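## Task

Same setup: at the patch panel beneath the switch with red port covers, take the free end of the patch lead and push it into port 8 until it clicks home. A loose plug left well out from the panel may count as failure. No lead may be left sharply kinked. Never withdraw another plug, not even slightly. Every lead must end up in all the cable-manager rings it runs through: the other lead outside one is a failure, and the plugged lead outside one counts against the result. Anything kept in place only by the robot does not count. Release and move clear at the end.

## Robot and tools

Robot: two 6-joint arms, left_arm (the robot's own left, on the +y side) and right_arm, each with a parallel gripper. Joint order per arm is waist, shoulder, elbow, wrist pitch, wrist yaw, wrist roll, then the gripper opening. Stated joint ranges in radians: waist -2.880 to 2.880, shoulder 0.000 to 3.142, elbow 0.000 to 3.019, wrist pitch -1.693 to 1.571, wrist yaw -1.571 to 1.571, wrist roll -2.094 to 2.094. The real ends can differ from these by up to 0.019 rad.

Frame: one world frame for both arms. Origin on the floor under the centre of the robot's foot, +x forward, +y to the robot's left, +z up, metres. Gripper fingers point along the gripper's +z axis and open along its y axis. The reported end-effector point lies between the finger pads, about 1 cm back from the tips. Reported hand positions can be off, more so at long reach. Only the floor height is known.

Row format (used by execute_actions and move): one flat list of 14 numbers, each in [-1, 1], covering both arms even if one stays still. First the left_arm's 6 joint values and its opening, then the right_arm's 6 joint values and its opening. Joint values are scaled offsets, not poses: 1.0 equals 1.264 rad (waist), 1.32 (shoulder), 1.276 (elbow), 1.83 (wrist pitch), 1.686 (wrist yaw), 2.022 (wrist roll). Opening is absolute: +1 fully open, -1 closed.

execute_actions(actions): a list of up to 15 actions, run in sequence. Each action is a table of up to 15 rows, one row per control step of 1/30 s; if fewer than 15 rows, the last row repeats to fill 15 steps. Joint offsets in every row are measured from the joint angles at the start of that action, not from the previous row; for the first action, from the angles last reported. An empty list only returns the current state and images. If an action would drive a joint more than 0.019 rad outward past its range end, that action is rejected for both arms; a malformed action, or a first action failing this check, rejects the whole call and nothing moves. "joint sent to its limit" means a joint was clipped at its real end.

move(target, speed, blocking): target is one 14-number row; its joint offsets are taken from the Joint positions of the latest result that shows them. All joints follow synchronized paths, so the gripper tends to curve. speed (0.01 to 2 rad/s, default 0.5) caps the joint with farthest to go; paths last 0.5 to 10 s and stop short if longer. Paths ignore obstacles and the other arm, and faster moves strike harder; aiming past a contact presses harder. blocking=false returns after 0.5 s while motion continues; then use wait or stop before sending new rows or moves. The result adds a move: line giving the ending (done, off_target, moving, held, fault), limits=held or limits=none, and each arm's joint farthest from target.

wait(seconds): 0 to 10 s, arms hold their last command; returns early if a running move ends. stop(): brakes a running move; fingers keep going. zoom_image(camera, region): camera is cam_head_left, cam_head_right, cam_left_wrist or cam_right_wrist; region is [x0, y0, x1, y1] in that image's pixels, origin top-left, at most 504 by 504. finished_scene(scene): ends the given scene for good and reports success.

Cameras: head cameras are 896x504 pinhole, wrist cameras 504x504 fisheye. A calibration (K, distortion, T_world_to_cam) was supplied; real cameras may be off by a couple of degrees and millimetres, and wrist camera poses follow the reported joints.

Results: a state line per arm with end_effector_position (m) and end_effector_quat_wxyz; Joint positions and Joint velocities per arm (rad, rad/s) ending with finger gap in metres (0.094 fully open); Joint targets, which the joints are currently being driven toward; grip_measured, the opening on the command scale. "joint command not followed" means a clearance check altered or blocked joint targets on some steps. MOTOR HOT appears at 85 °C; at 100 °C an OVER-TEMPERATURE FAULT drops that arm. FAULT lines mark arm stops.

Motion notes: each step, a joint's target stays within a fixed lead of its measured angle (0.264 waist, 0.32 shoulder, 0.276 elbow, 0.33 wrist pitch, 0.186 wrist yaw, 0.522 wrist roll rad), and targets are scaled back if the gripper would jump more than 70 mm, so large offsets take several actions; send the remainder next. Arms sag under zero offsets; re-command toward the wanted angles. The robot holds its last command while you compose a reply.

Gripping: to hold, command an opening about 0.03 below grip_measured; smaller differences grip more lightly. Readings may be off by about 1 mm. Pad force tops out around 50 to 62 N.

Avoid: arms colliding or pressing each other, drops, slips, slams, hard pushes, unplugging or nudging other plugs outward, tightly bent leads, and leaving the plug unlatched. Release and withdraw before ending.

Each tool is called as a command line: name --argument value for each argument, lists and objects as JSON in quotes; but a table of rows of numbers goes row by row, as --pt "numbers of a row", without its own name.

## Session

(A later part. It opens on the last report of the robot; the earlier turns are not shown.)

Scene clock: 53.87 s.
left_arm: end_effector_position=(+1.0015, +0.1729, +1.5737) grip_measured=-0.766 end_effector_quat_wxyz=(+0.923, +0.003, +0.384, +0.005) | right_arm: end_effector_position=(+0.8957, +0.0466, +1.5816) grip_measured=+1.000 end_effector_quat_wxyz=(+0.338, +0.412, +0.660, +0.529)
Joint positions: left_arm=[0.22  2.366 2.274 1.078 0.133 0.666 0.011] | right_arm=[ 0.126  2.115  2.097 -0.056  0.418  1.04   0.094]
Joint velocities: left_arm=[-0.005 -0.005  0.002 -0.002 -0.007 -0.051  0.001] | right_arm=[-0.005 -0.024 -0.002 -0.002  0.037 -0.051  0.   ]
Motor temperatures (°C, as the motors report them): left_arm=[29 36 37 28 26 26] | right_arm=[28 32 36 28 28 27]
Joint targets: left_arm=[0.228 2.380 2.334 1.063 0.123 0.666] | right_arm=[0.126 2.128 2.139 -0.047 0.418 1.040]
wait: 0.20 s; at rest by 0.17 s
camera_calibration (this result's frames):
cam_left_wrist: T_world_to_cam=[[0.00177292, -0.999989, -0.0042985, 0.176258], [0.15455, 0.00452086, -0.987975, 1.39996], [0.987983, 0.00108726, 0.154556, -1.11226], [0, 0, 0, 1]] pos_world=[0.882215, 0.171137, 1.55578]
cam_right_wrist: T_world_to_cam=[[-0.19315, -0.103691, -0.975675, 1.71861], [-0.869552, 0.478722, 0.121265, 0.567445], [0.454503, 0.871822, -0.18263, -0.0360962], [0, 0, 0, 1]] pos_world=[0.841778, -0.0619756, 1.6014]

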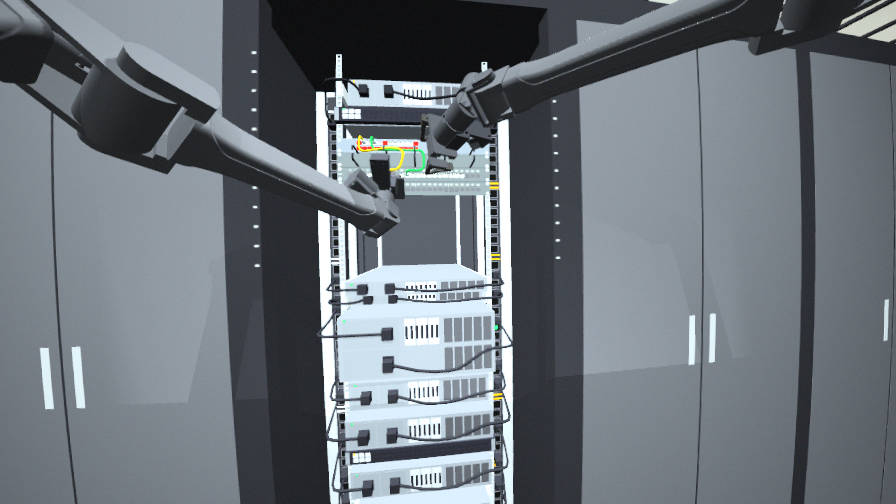

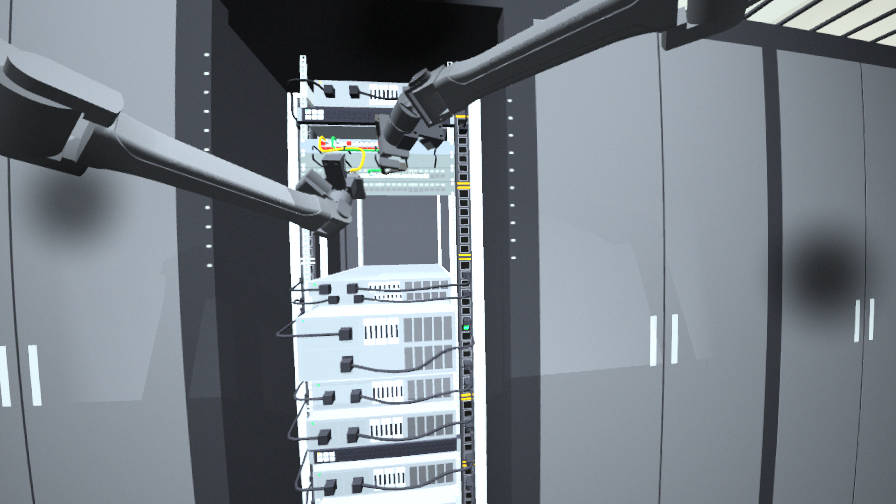

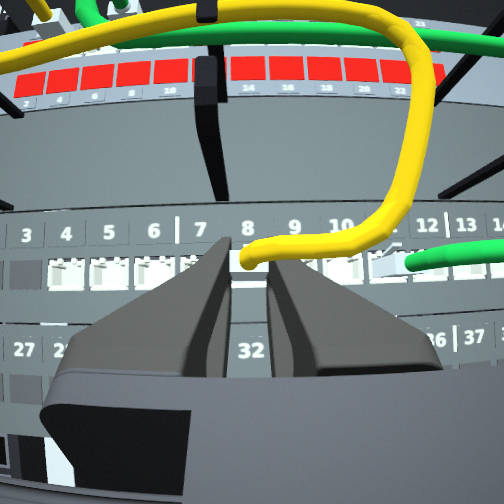

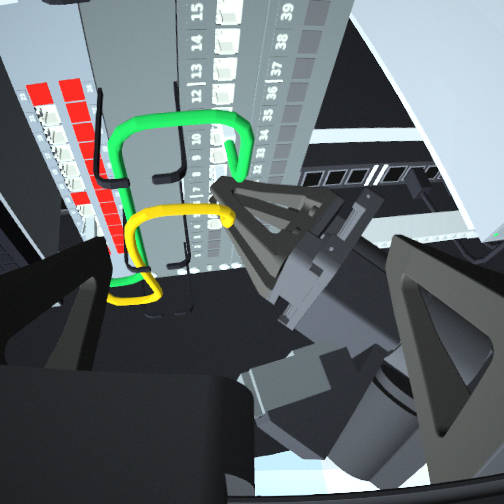

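execute_actions --actions '[[[0.018,0.012,0.047,-0.009,-0.006,0,-0.85,0,0.01,0.033,0.005,0,0,1.0],[0.018,0.014,0.051,-0.011,-0.006,0,-0.85,0,0.01,0.033,0.005,0,0,1.0],[0.018,0.016,0.055,-0.013,-0.006,0,-0.85,0,0.01,0.033,0.005,0,0,1.0],[0.018,0.018,0.059,-0.015,-0.006,0,-0.85,0,0.01,0.033,0.005,0,0,1.0],[0.016,0.020,0.063,-0.017,-0.006,0,-0.85,0,0.01,0.033,0.005,0,0,1.0],[0.016,0.022,0.067,-0.019,-0.006,0,-0.85,0,0.01,0.033,0.005,0,0,1.0],[0.016,0.024,0.071,-0.021,-0.006,0,-0.85,0,0.01,0.033,0.005,0,0,1.0],[0.016,0.026,0.076,-0.023,-0.006,0,-0.85,0,0.01,0.033,0.005,0,0,1.0],[0.016,0.0275,0.081,-0.025,-0.006,0,-0.85,0,0.01,0.033,0.005,0,0,1.0]]]'

wait --seconds 0.2

zoom_image --camera "cam_left_wrist" --region '[190, 220, 310, 310]'

zoom_image --camera "cam_right_wrist" --region '[180, 110, 290, 240]'

Scene clock: 55.17 s.
left_arm: end_effector_position=(+1.0037, +0.1721, +1.5739) grip_measured=-0.766 end_effector_quat_wxyz=(+0.925, +0.000, +0.380, +0.007) | right_arm: end_effector_position=(+0.8957, +0.0466, +1.5816) grip_measured=+1.000 end_effector_quat_wxyz=(+0.338, +0.412, +0.660, +0.529)
Joint positions: left_arm=[0.22  2.386 2.307 1.076 0.133 0.666 0.011] | right_arm=[ 0.126  2.115  2.097 -0.056  0.418  1.04   0.094]
Joint velocities: left_arm=[-0.005 -0.015  0.012  0.007  0.022  0.081 -0.001] | right_arm=[ 0.005  0.005 -0.002 -0.002  0.022  0.007  0.   ]
Motor temperatures (°C, as the motors report them): left_arm=[29 36 37 28 26 26] | right_arm=[28 32 36 28 28 27]
Joint targets: left_arm=[0.241 2.403 2.378 1.032 0.123 0.666] | right_arm=[0.126 2.128 2.139 -0.047 0.418 1.040]
camera_calibration (this result's frames):
cam_left_wrist: T_world_to_cam=[[0.00794861, -0.999968, -0.000330018, 0.162982], [0.163717, 0.00162694, -0.986506, 1.38873], [0.986475, 0.00778733, 0.163725, -1.12847], [0, 0, 0, 1]] pos_world=[0.884553, 0.169505, 1.55481]
cam_right_wrist: T_world_to_cam=[[-0.19315, -0.103691, -0.975675, 1.71861], [-0.869552, 0.478722, 0.121265, 0.567445], [0.454503, 0.871822, -0.18263, -0.0360962], [0, 0, 0, 1]] pos_world=[0.841778, -0.0619756, 1.6014]

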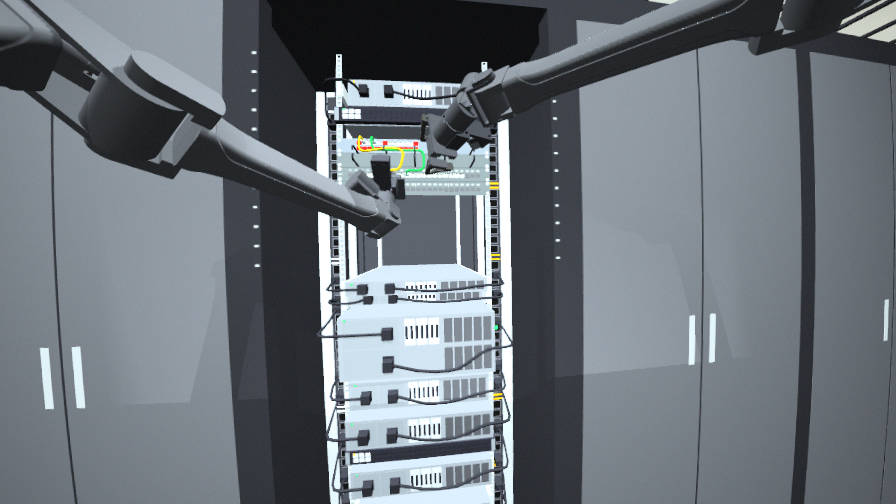

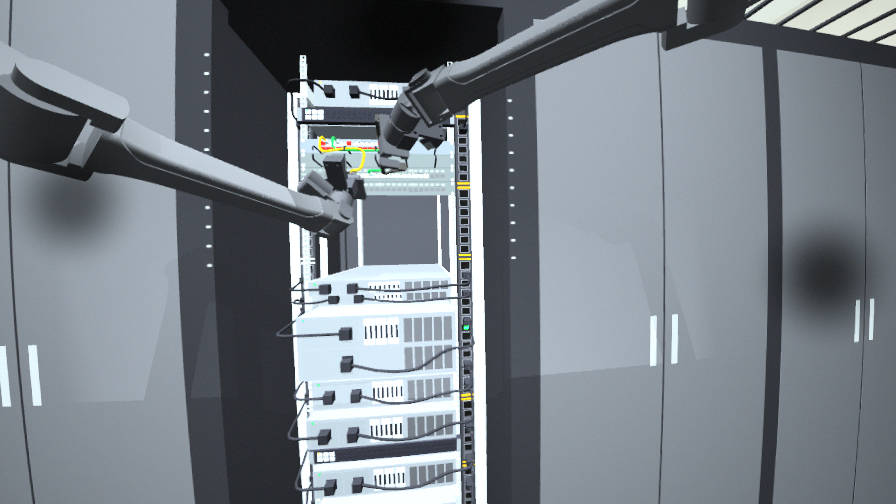

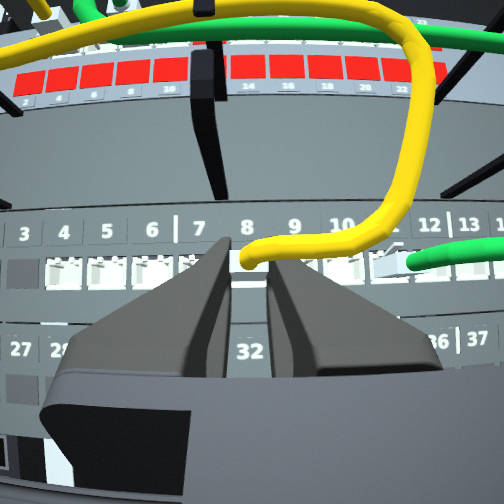

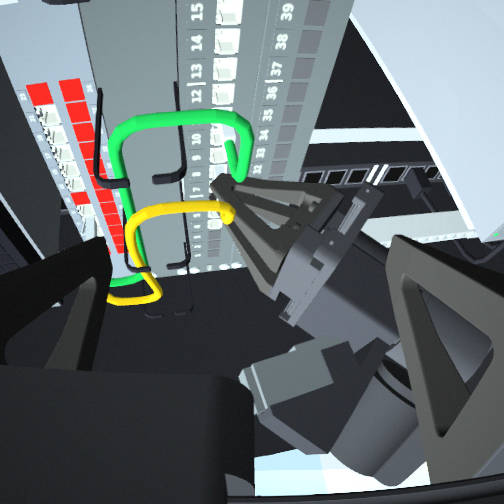

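Scene clock: 55.37 s.
left_arm: end_effector_position=(+1.0037, +0.1721, +1.5739) grip_measured=-0.766 end_effector_quat_wxyz=(+0.925, +0.000, +0.380, +0.007) | right_arm: end_effector_position=(+0.8957, +0.0466, +1.5816) grip_measured=+1.000 end_effector_quat_wxyz=(+0.338, +0.412, +0.660, +0.529)
Joint positions: left_arm=[0.22  2.386 2.307 1.076 0.133 0.666 0.011] | right_arm=[ 0.126  2.115  2.097 -0.056  0.418  1.04   0.094]
Joint velocities: left_arm=[ 0.005 -0.005  0.002 -0.007 -0.037 -0.066  0.   ] | right_arm=[-0.015 -0.005 -0.002  0.002  0.022  0.066  0.   ]
Motor temperatures (°C, as the motors report them): left_arm=[29 36 37 28 26 26] | right_arm=[28 32 36 28 28 27]
Joint targets: left_arm=[0.241 2.403 2.378 1.032 0.123 0.666] | right_arm=[0.126 2.128 2.139 -0.047 0.418 1.040]
wait: 0.20 s; at rest by 0.17 s
camera_calibration (this result's frames):
cam_left_wrist: T_world_to_cam=[[0.00794861, -0.999968, -0.000330018, 0.162982], [0.163717, 0.00162694, -0.986506, 1.38873], [0.986475, 0.00778733, 0.163725, -1.12847], [0, 0, 0, 1]] pos_world=[0.884553, 0.169505, 1.55481]
cam_right_wrist: T_world_to_cam=[[-0.19315, -0.103691, -0.975675, 1.71861], [-0.869552, 0.478722, 0.121265, 0.567445], [0.454503, 0.871822, -0.18263, -0.0360962], [0, 0, 0, 1]] pos_world=[0.841778, -0.0619756, 1.6014]

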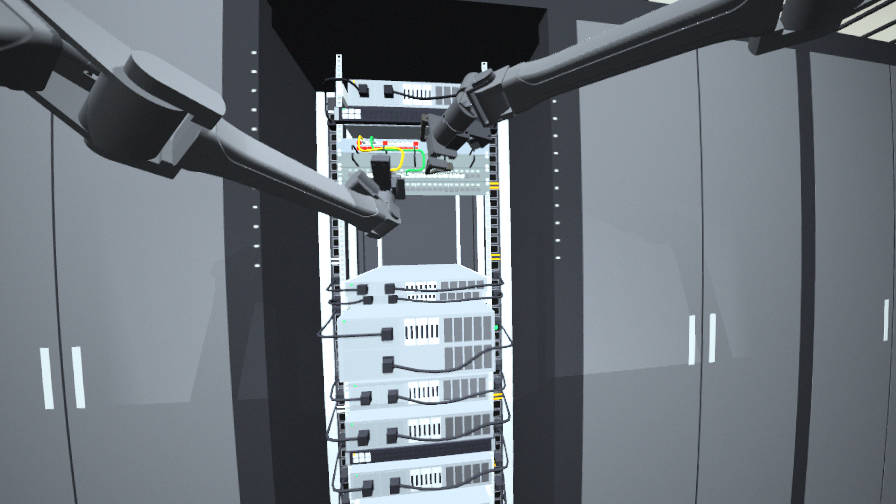

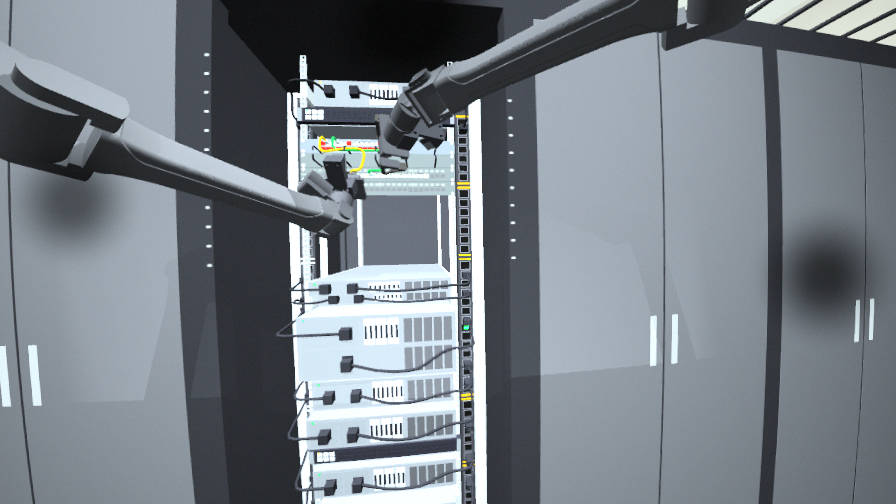

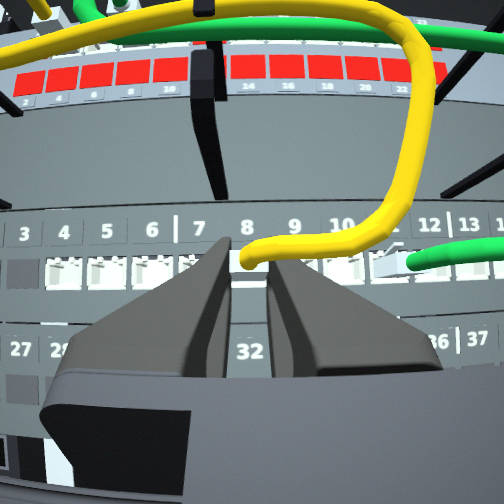

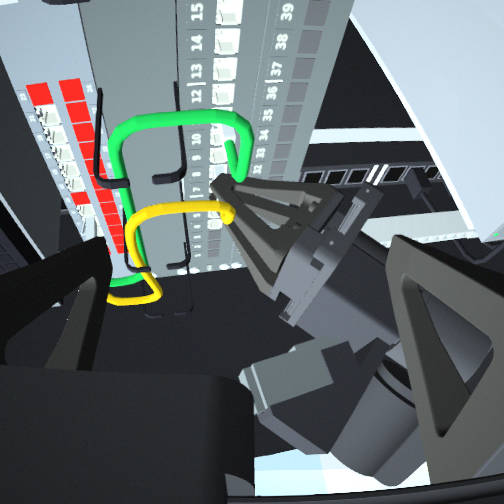

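Region (190, 220, 310, 310) of cam_left_wrist's 504x504 image, scaled by 4.200, with more detail than that image has; it fills the top 378 rows of this view, and the rest is white.

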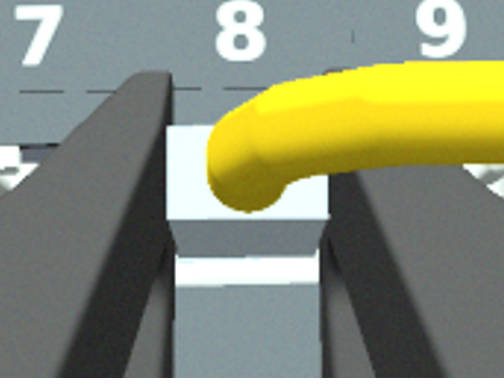

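Region (180, 110, 290, 240) of cam_right_wrist's 504x504 image, scaled by 3.877, with more detail than that image has; it fills the left 426 columns of this view, and the rest is white.

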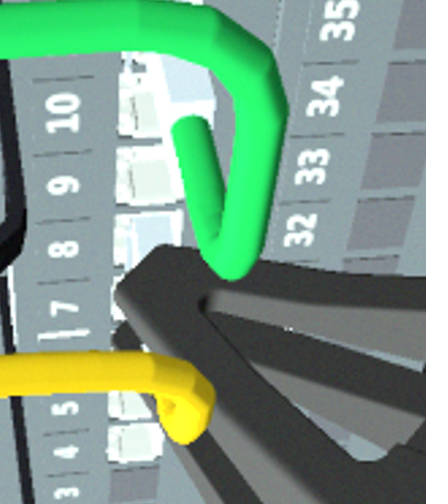

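execute_actions --actions '[[[0.024,0.012,0.047,-0.024,-0.008,0,-0.85,0,0.01,0.033,0.005,0,0,1.0],[0.030,0.012,0.047,-0.026,-0.010,0,-0.85,0,0.01,0.033,0.005,0,0,1.0],[0.036,0.012,0.047,-0.029,-0.012,0,-0.85,0,0.01,0.033,0.005,0,0,1.0],[0.036,0.012,0.047,-0.033,-0.012,0,-0.85,0,0.01,0.033,0.005,0,0,1.0]]]'

zoom_image --camera "cam_left_wrist" --region '[190, 220, 310, 310]'

zoom_image --camera "cam_right_wrist" --region '[180, 110, 290, 240]'

Scene clock: 56.27 s.
left_arm: end_effector_position=(+1.0042, +0.1732, +1.5731) grip_measured=-0.766 end_effector_quat_wxyz=(+0.925, +0.000, +0.381, +0.008) | right_arm: end_effector_position=(+0.8957, +0.0466, +1.5816) grip_measured=+1.000 end_effector_quat_wxyz=(+0.338, +0.412, +0.660, +0.529)
Joint positions: left_arm=[0.222 2.386 2.307 1.076 0.133 0.666 0.011] | right_arm=[ 0.126  2.115  2.097 -0.056  0.418  1.04   0.094]
Joint velocities: left_arm=[-0.015 -0.015 -0.017  0.012  0.037 -0.022 -0.001] | right_arm=[-0.005 -0.005  0.002 -0.012 -0.125 -0.037  0.   ]
Motor temperatures (°C, as the motors report them): left_arm=[29 36 38 28 26 26] | right_arm=[28 32 36 28 28 27]
Joint targets: left_arm=[0.266 2.402 2.367 1.016 0.113 0.666] | right_arm=[0.126 2.128 2.139 -0.047 0.418 1.040]
camera_calibration (this result's frames):
cam_left_wrist: T_world_to_cam=[[0.00945147, -0.999955, -0.000618962, 0.162987], [0.162851, 0.00214997, -0.986648, 1.38895], [0.986605, 0.00922448, 0.162864, -1.12787], [0, 0, 0, 1]] pos_world=[0.885033, 0.170398, 1.5542]
cam_right_wrist: T_world_to_cam=[[-0.19315, -0.103691, -0.975675, 1.71861], [-0.869552, 0.478722, 0.121265, 0.567445], [0.454503, 0.871822, -0.18263, -0.0360962], [0, 0, 0, 1]] pos_world=[0.841778, -0.0619756, 1.6014]

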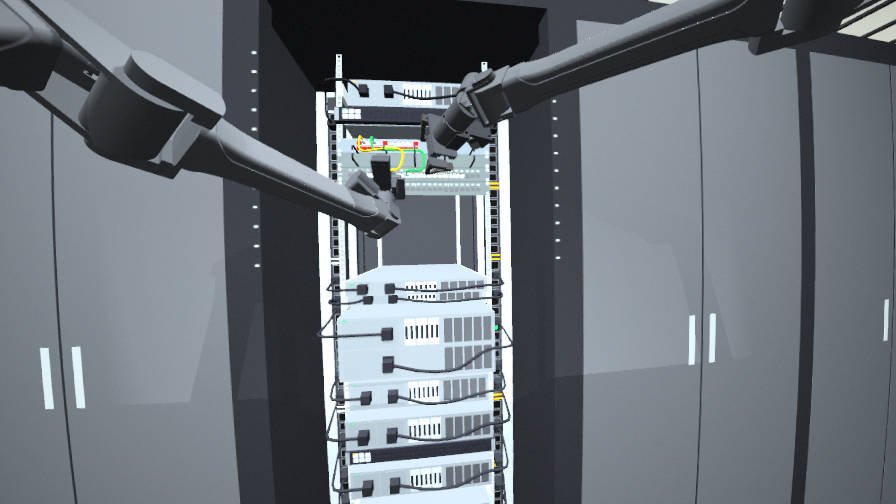

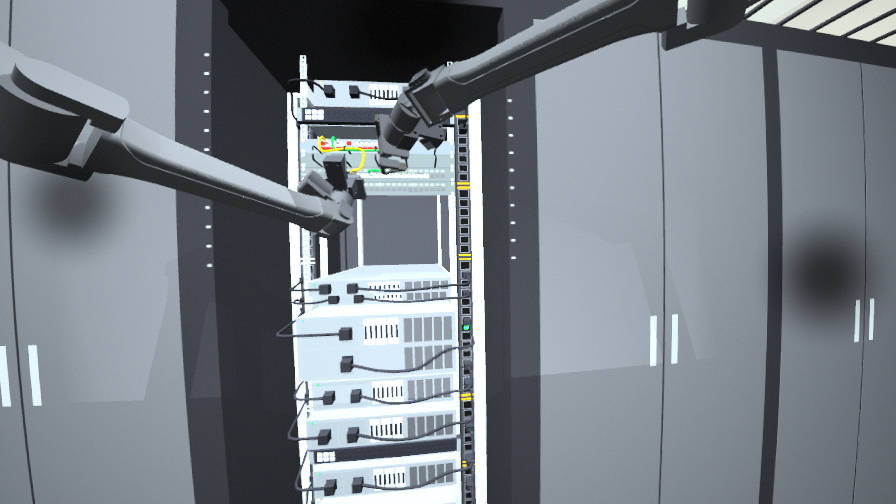

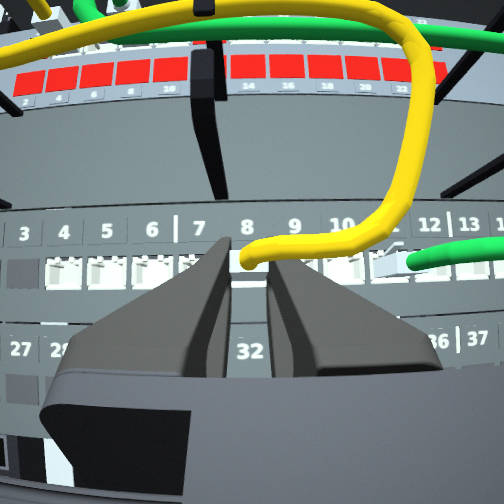

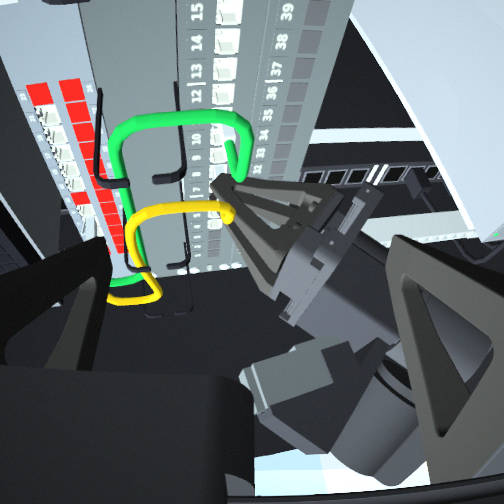

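Region (190, 220, 310, 310) of cam_left_wrist's 504x504 image, scaled by 4.200, with more detail than that image has; it fills the top 378 rows of this view, and the rest is white.

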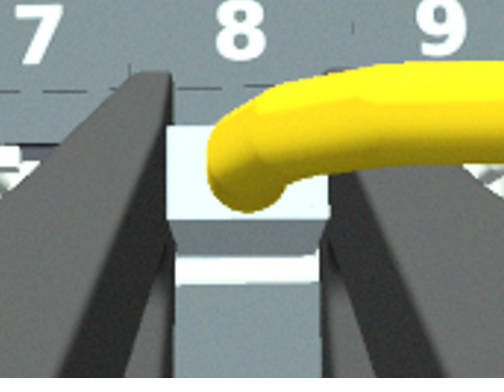

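Region (180, 110, 290, 240) of cam_right_wrist's 504x504 image, scaled by 3.877, with more detail than that image has; it fills the left 426 columns of this view, and the rest is white.

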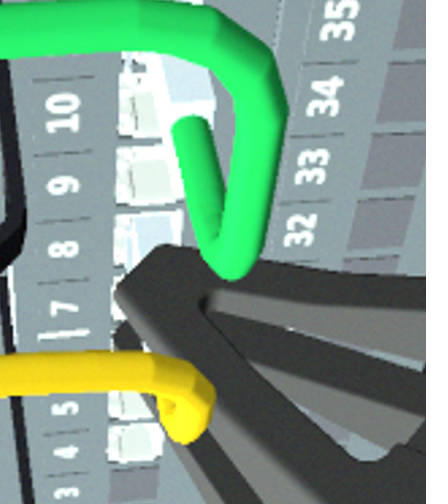

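execute_actions --actions '[]'

Scene clock: 57.60 s.
left_arm: end_effector_position=(+1.0042, +0.1732, +1.5731) grip_measured=-0.766 end_effector_quat_wxyz=(+0.925, +0.000, +0.381, +0.008) | right_arm: end_effector_position=(+0.8957, +0.0466, +1.5816) grip_measured=+1.000 end_effector_quat_wxyz=(+0.338, +0.412, +0.660, +0.529)
Joint positions: left_arm=[0.222 2.386 2.307 1.076 0.133 0.666 0.011] | right_arm=[ 0.126  2.115  2.097 -0.056  0.418  1.04   0.094]
Joint velocities: left_arm=[-0.005 -0.015 -0.022 -0.002  0.081 -0.037 -0.   ] | right_arm=[ 0.015 -0.005 -0.002 -0.012  0.051  0.022  0.   ]
Motor temperatures (°C, as the motors report them): left_arm=[29 36 38 28 26 26] | right_arm=[28 32 36 28 28 27]
Joint targets: left_arm=[0.266 2.402 2.367 1.016 0.113 0.666] | right_arm=[0.126 2.128 2.139 -0.047 0.418 1.040]
camera_calibration (this result's frames):
cam_left_wrist: T_world_to_cam=[[0.00945147, -0.999955, -0.000618962, 0.162987], [0.162851, 0.00214997, -0.986648, 1.38895], [0.986605, 0.00922448, 0.162864, -1.12787], [0, 0, 0, 1]] pos_world=[0.885033, 0.170398, 1.5542]
cam_right_wrist: T_world_to_cam=[[-0.19315, -0.103691, -0.975675, 1.71861], [-0.869552, 0.478722, 0.121265, 0.567445], [0.454503, 0.871822, -0.18263, -0.0360962], [0, 0, 0, 1]] pos_world=[0.841778, -0.0619756, 1.6014]

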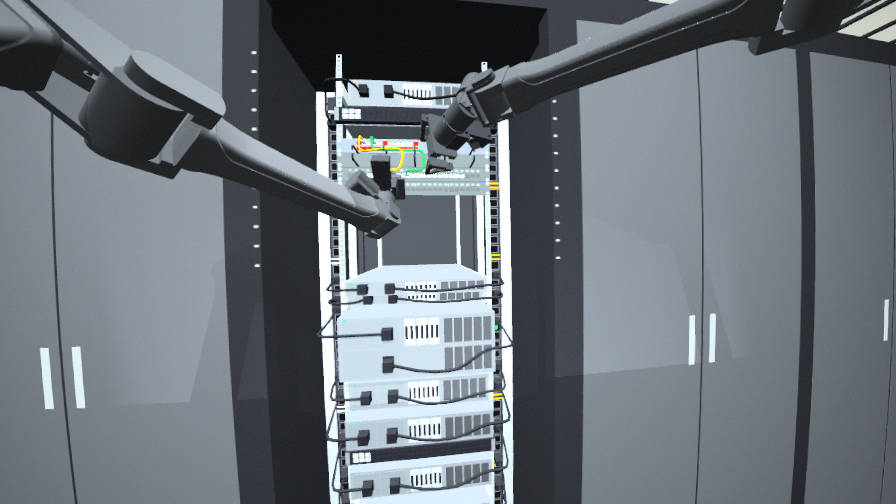

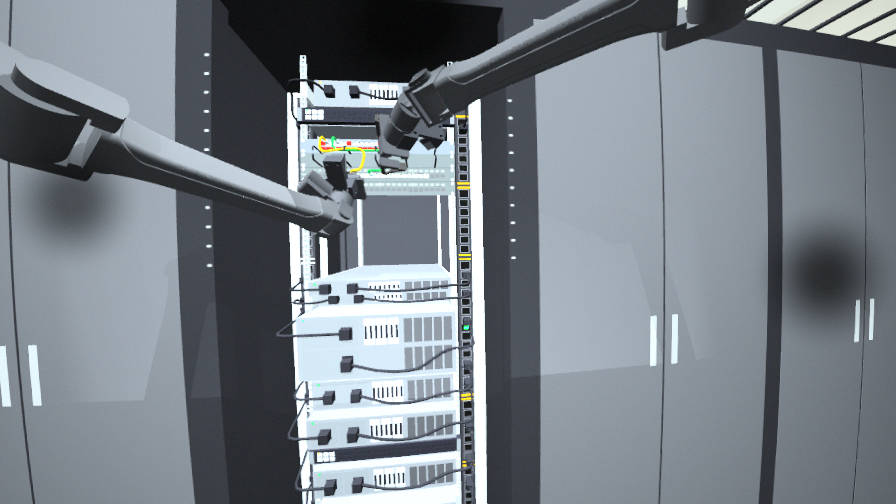

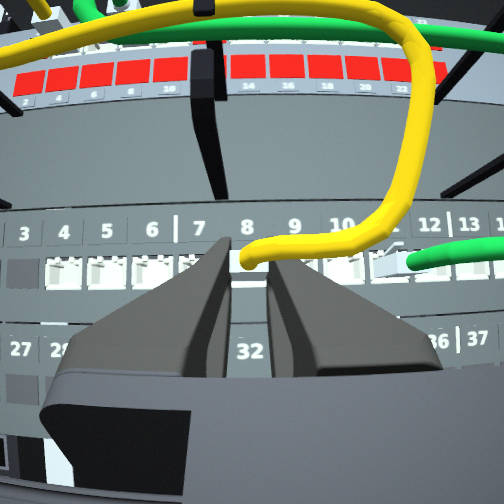

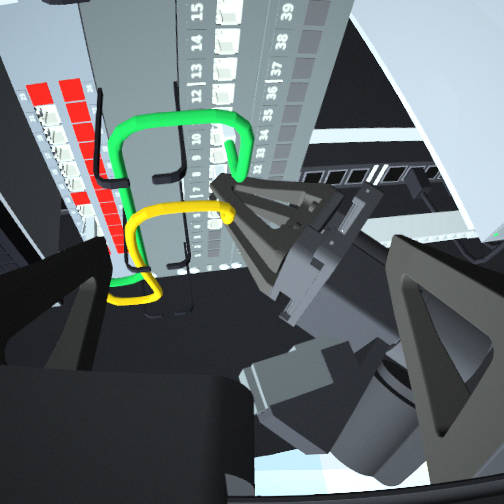

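execute_actions --actions '[[[0,0,0.036,0,0,0,-0.85,0,0.01,0.033,0.005,0,0,1.0]],[[0,0,0.036,0,0,0,-0.78,0,0.01,0.033,0.005,0,0,1.0],[0,0,0.036,0,0,0,-0.76,0,0.01,0.033,0.005,0,0,1.0],[0,0,0.036,0,0,0,-0.74,0,0.01,0.033,0.005,0,0,1.0],[0,0,0.036,0,0,0,-0.72,0,0.01,0.033,0.005,0,0,1.0],[0,0,0.036,0,0,0,-0.70,0,0.01,0.033,0.005,0,0,1.0],[0,0,0.036,0,0,0,-0.67,0,0.01,0.033,0.005,0,0,1.0],[0,0,0.036,0,0,0,-0.64,0,0.01,0.033,0.005,0,0,1.0]]]'

zoom_image --camera "cam_left_wrist" --region '[190, 220, 310, 310]'

zoom_image --camera "cam_right_wrist" --region '[180, 110, 290, 240]'

Scene clock: 59.17 s.
left_arm: end_effector_position=(+1.0035, +0.1726, +1.5739) grip_measured=-0.642 end_effector_quat_wxyz=(+0.926, +0.001, +0.379, +0.007) | right_arm: end_effector_position=(+0.8957, +0.0466, +1.5816) grip_measured=+1.000 end_effector_quat_wxyz=(+0.338, +0.412, +0.660, +0.529)
Joint positions: left_arm=[0.222 2.386 2.307 1.078 0.137 0.666 0.017] | right_arm=[ 0.126  2.115  2.097 -0.056  0.418  1.04   0.094]
Joint velocities: left_arm=[-0.005 -0.005 -0.012  0.007  0.037  0.037  0.001] | right_arm=[-0.015 -0.015  0.017  0.017 -0.007 -0.007  0.   ]
Motor temperatures (°C, as the motors report them): left_arm=[29 36 38 28 26 26] | right_arm=[28 32 36 28 28 27]
Joint targets: left_arm=[0.222 2.386 2.353 1.078 0.137 0.666] | right_arm=[0.126 2.128 2.139 -0.047 0.418 1.040]
camera_calibration (this result's frames):
cam_left_wrist: T_world_to_cam=[[0.00779071, -0.999967, -0.00221051, 0.166623], [0.167005, 0.00348066, -0.98595, 1.3843], [0.985925, 0.00731208, 0.167026, -1.13285], [0, 0, 0, 1]] pos_world=[0.88442, 0.170083, 1.55443]
cam_right_wrist: T_world_to_cam=[[-0.19315, -0.103691, -0.975675, 1.71861], [-0.869552, 0.478722, 0.121265, 0.567445], [0.454503, 0.871822, -0.18263, -0.0360962], [0, 0, 0, 1]] pos_world=[0.841778, -0.0619756, 1.6014]

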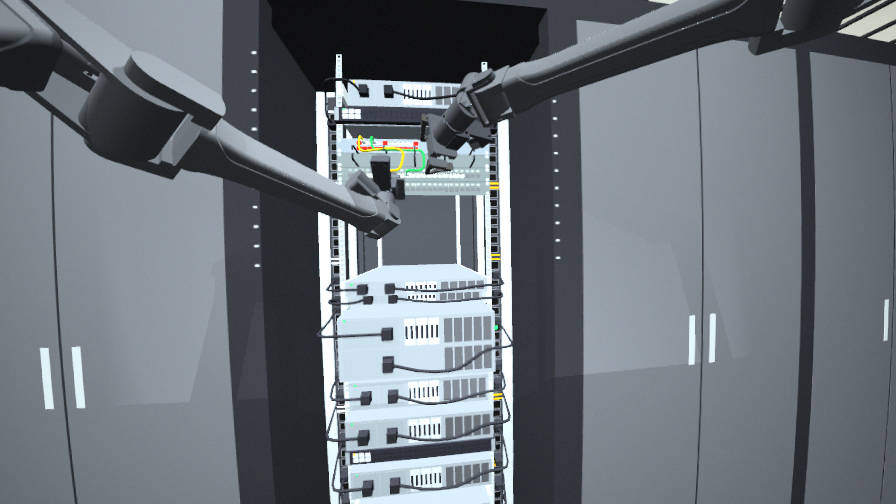

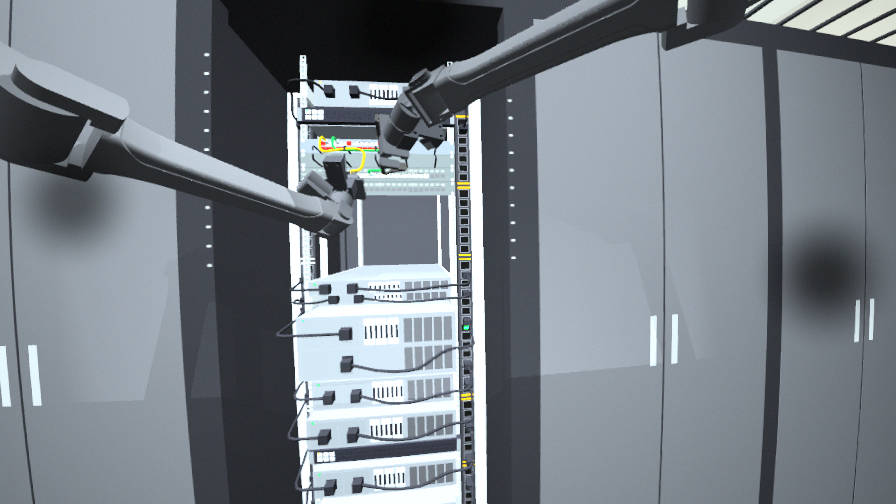

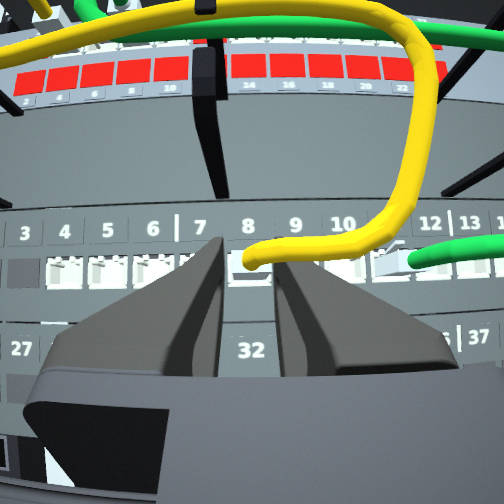

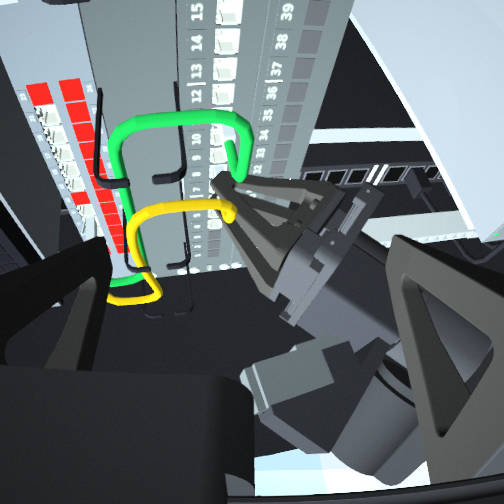

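Region (190, 220, 310, 310) of cam_left_wrist's 504x504 image, scaled by 4.200, with more detail than that image has; it fills the top 378 rows of this view, and the rest is white.

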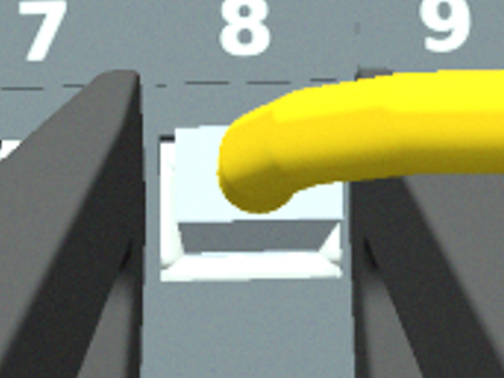

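Region (180, 110, 290, 240) of cam_right_wrist's 504x504 image, scaled by 3.877, with more detail than that image has; it fills the left 426 columns of this view, and the rest is white.

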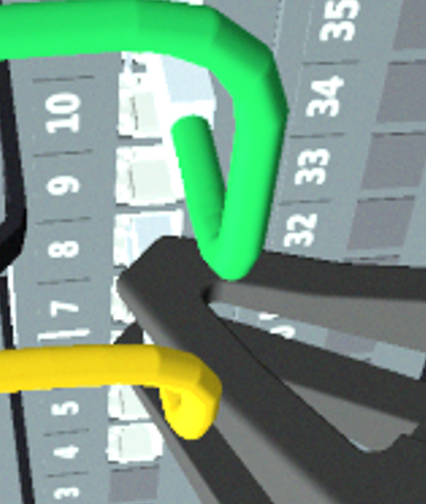

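execute_actions --actions '[[[0,0,0.036,0,0,0,-0.67,0,0.01,0.033,0.005,0,0,1.0],[0,0,0.036,0,0,0,-0.69,0,0.01,0.033,0.005,0,0,1.0],[0,0,0.036,0,0,0,-0.71,0,0.01,0.033,0.005,0,0,1.0],[0,0,0.036,0,0,0,-0.73,0,0.01,0.033,0.005,0,0,1.0],[0,0,0.036,0,0,0,-0.75,0,0.01,0.033,0.005,0,0,1.0],[0,0,0.036,0,0,0,-0.77,0,0.01,0.033,0.005,0,0,1.0],[0,0,0.036,0,0,0,-0.79,0,0.01,0.033,0.005,0,0,1.0],[0,0,0.036,0,0,0,-0.81,0,0.01,0.033,0.005,0,0,1.0],[0,0,0.036,0,0,0,-0.83,0,0.01,0.033,0.005,0,0,1.0],[0,0,0.036,0,0,0,-0.85,0,0.01,0.033,0.005,0,0,1.0]], [[0,0.009,0.045,-0.0055,-0.003,0,-0.85,0,0.01,0.033,0.005,0,0,1.0],[0,0.010,0.047,-0.0062,-0.0033,0,-0.85,0,0.01,0.033,0.005,0,0,1.0],[0,0.011,0.049,-0.007,-0.0036,0,-0.85,0,0.01,0.033,0.005,0,0,1.0],[0,0.012,0.051,-0.0077,-0.0039,0,-0.85,0,0.01,0.033,0.005,0,0,1.0],[0,0.013,0.053,-0.0084,-0.0042,0,-0.85,0,0.01,0.033,0.005,0,0,1.0],[0,0.014,0.055,-0.0091,-0.0045,0,-0.85,0,0.01,0.033,0.005,0,0,1.0],[0,0.015,0.057,-0.0098,-0.0048,0,-0.85,0,0.01,0.033,0.005,0,0,1.0],[0,0.016,0.059,-0.0105,-0.0051,0,-0.85,0,0.01,0.033,0.005,0,0,1.0],[0,0.017,0.061,-0.0112,-0.0054,0,-0.85,0,0.01,0.033,0.005,0,0,1.0],[0,0.018,0.063,-0.012,-0.0057,0,-0.85,0,0.01,0.033,0.005,0,0,1.0],[0,0.019,0.065,-0.0127,-0.006,0,-0.85,0,0.01,0.033,0.005,0,0,1.0],[0,0.020,0.0675,-0.0135,-0.006,0,-0.85,0,0.01,0.033,0.005,0,0,1.0]]]'

wait --seconds 0.3

zoom_image --camera "cam_left_wrist" --region '[190, 220, 310, 310]'

Scene clock: 61.37 s.
left_arm: end_effector_position=(+1.0045, +0.1722, +1.5734) grip_measured=-0.766 end_effector_quat_wxyz=(+0.927, -0.001, +0.376, +0.009) | right_arm: end_effector_position=(+0.8957, +0.0466, +1.5816) grip_measured=+1.000 end_effector_quat_wxyz=(+0.338, +0.412, +0.660, +0.529)
Joint positions: left_arm=[0.222 2.398 2.327 1.079 0.136 0.666 0.011] | right_arm=[ 0.126  2.115  2.097 -0.056  0.418  1.04   0.094]
Joint velocities: left_arm=[ 0.005  0.005  0.022 -0.007 -0.022 -0.051 -0.   ] | right_arm=[ 0.015 -0.015 -0.007 -0.017  0.022  0.051  0.   ]
Motor temperatures (°C, as the motors report them): left_arm=[29 36 38 28 26 26] | right_arm=[28 32 36 28 28 27]
Joint targets: left_arm=[0.222 2.412 2.394 1.053 0.127 0.666] | right_arm=[0.126 2.128 2.139 -0.047 0.418 1.040]
camera_calibration (this result's frames):
cam_left_wrist: T_world_to_cam=[[0.0128052, -0.999917, 0.00136643, 0.155541], [0.172299, 0.0008604, -0.985044, 1.37737], [0.984962, 0.0128491, 0.172295, -1.14201], [0, 0, 0, 1]] pos_world=[0.885526, 0.169017, 1.55332]
cam_right_wrist: T_world_to_cam=[[-0.19315, -0.103691, -0.975675, 1.71861], [-0.869552, 0.478722, 0.121265, 0.567445], [0.454503, 0.871822, -0.18263, -0.0360962], [0, 0, 0, 1]] pos_world=[0.841778, -0.0619756, 1.6014]

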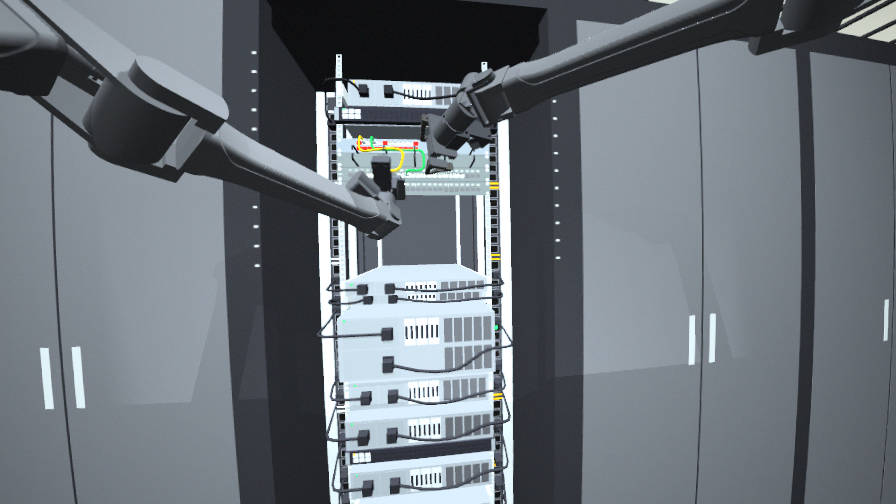

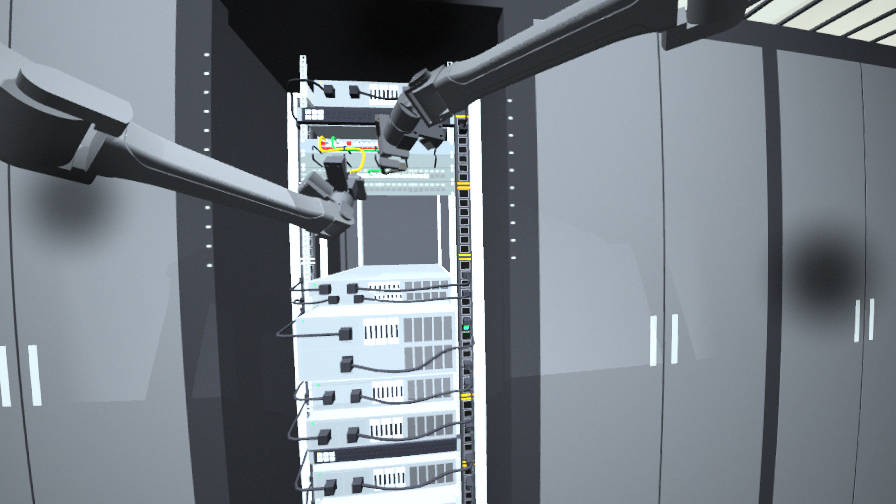

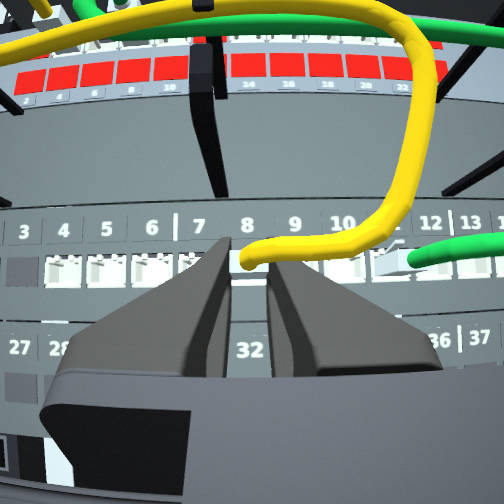

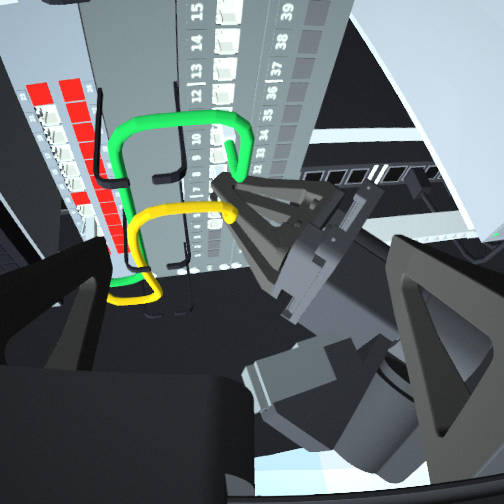

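Scene clock: 61.67 s.
left_arm: end_effector_position=(+1.0045, +0.1722, +1.5733) grip_measured=-0.766 end_effector_quat_wxyz=(+0.927, -0.001, +0.376, +0.009) | right_arm: end_effector_position=(+0.8957, +0.0466, +1.5816) grip_measured=+1.000 end_effector_quat_wxyz=(+0.338, +0.412, +0.660, +0.529)
Joint positions: left_arm=[0.222 2.399 2.327 1.079 0.136 0.666 0.011] | right_arm=[ 0.126  2.115  2.097 -0.056  0.418  1.04   0.094]
Joint velocities: left_arm=[-0.005  0.005  0.017 -0.002 -0.037  0.007  0.   ] | right_arm=[ 0.005 -0.015 -0.007  0.007 -0.022  0.037  0.   ]
Motor temperatures (°C, as the motors report them): left_arm=[29 36 38 28 26 26] | right_arm=[28 32 36 28 28 27]
Joint targets: left_arm=[0.222 2.412 2.394 1.053 0.127 0.666] | right_arm=[0.126 2.128 2.139 -0.047 0.418 1.040]
wait: 0.30 s; at rest by 0.17 s
camera_calibration (this result's frames):
cam_left_wrist: T_world_to_cam=[[0.0128052, -0.999917, 0.00136643, 0.155454], [0.172299, 0.0008604, -0.985044, 1.37726], [0.984962, 0.0128491, 0.172295, -1.14202], [0, 0, 0, 1]] pos_world=[0.885555, 0.16893, 1.55321]
cam_right_wrist: T_world_to_cam=[[-0.19315, -0.103691, -0.975675, 1.71861], [-0.869552, 0.478722, 0.121265, 0.567445], [0.454503, 0.871822, -0.18263, -0.0360962], [0, 0, 0, 1]] pos_world=[0.841778, -0.0619756, 1.6014]

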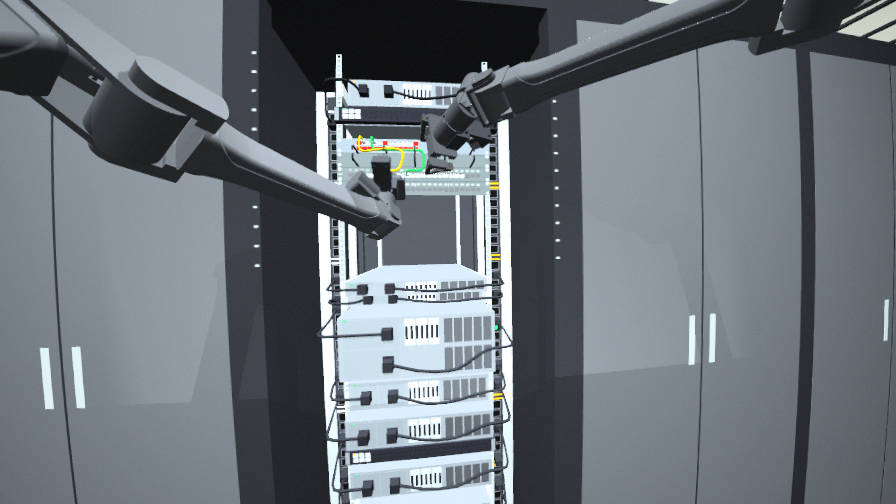

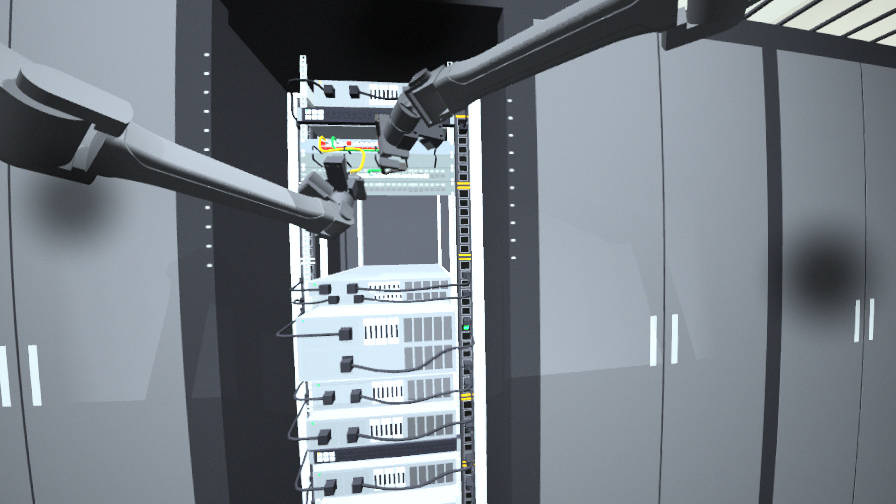

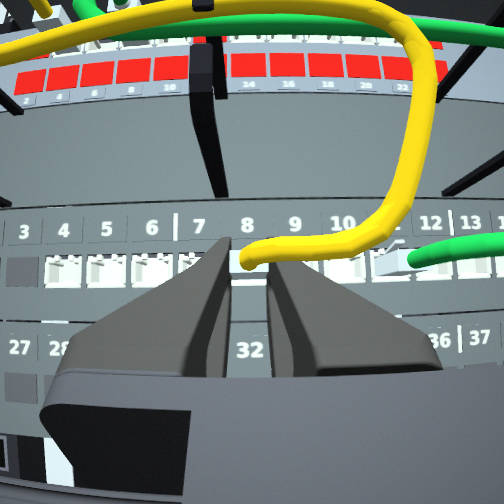

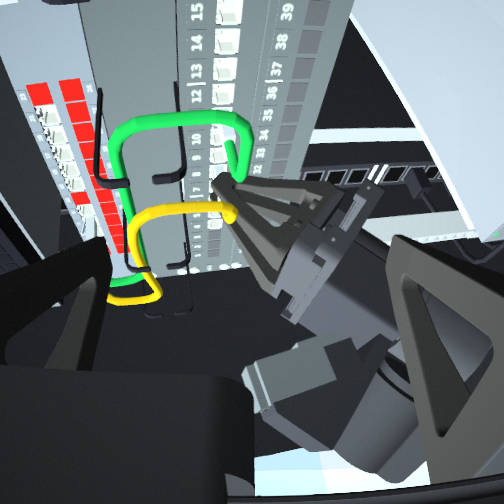

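Region (190, 220, 310, 310) of cam_left_wrist's 504x504 image, scaled by 4.200, with more detail than that image has; it fills the top 378 rows of this view, and the rest is white.

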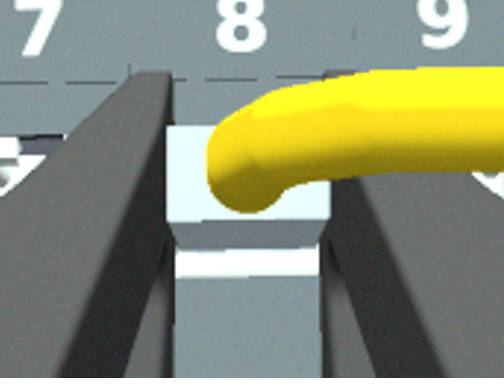

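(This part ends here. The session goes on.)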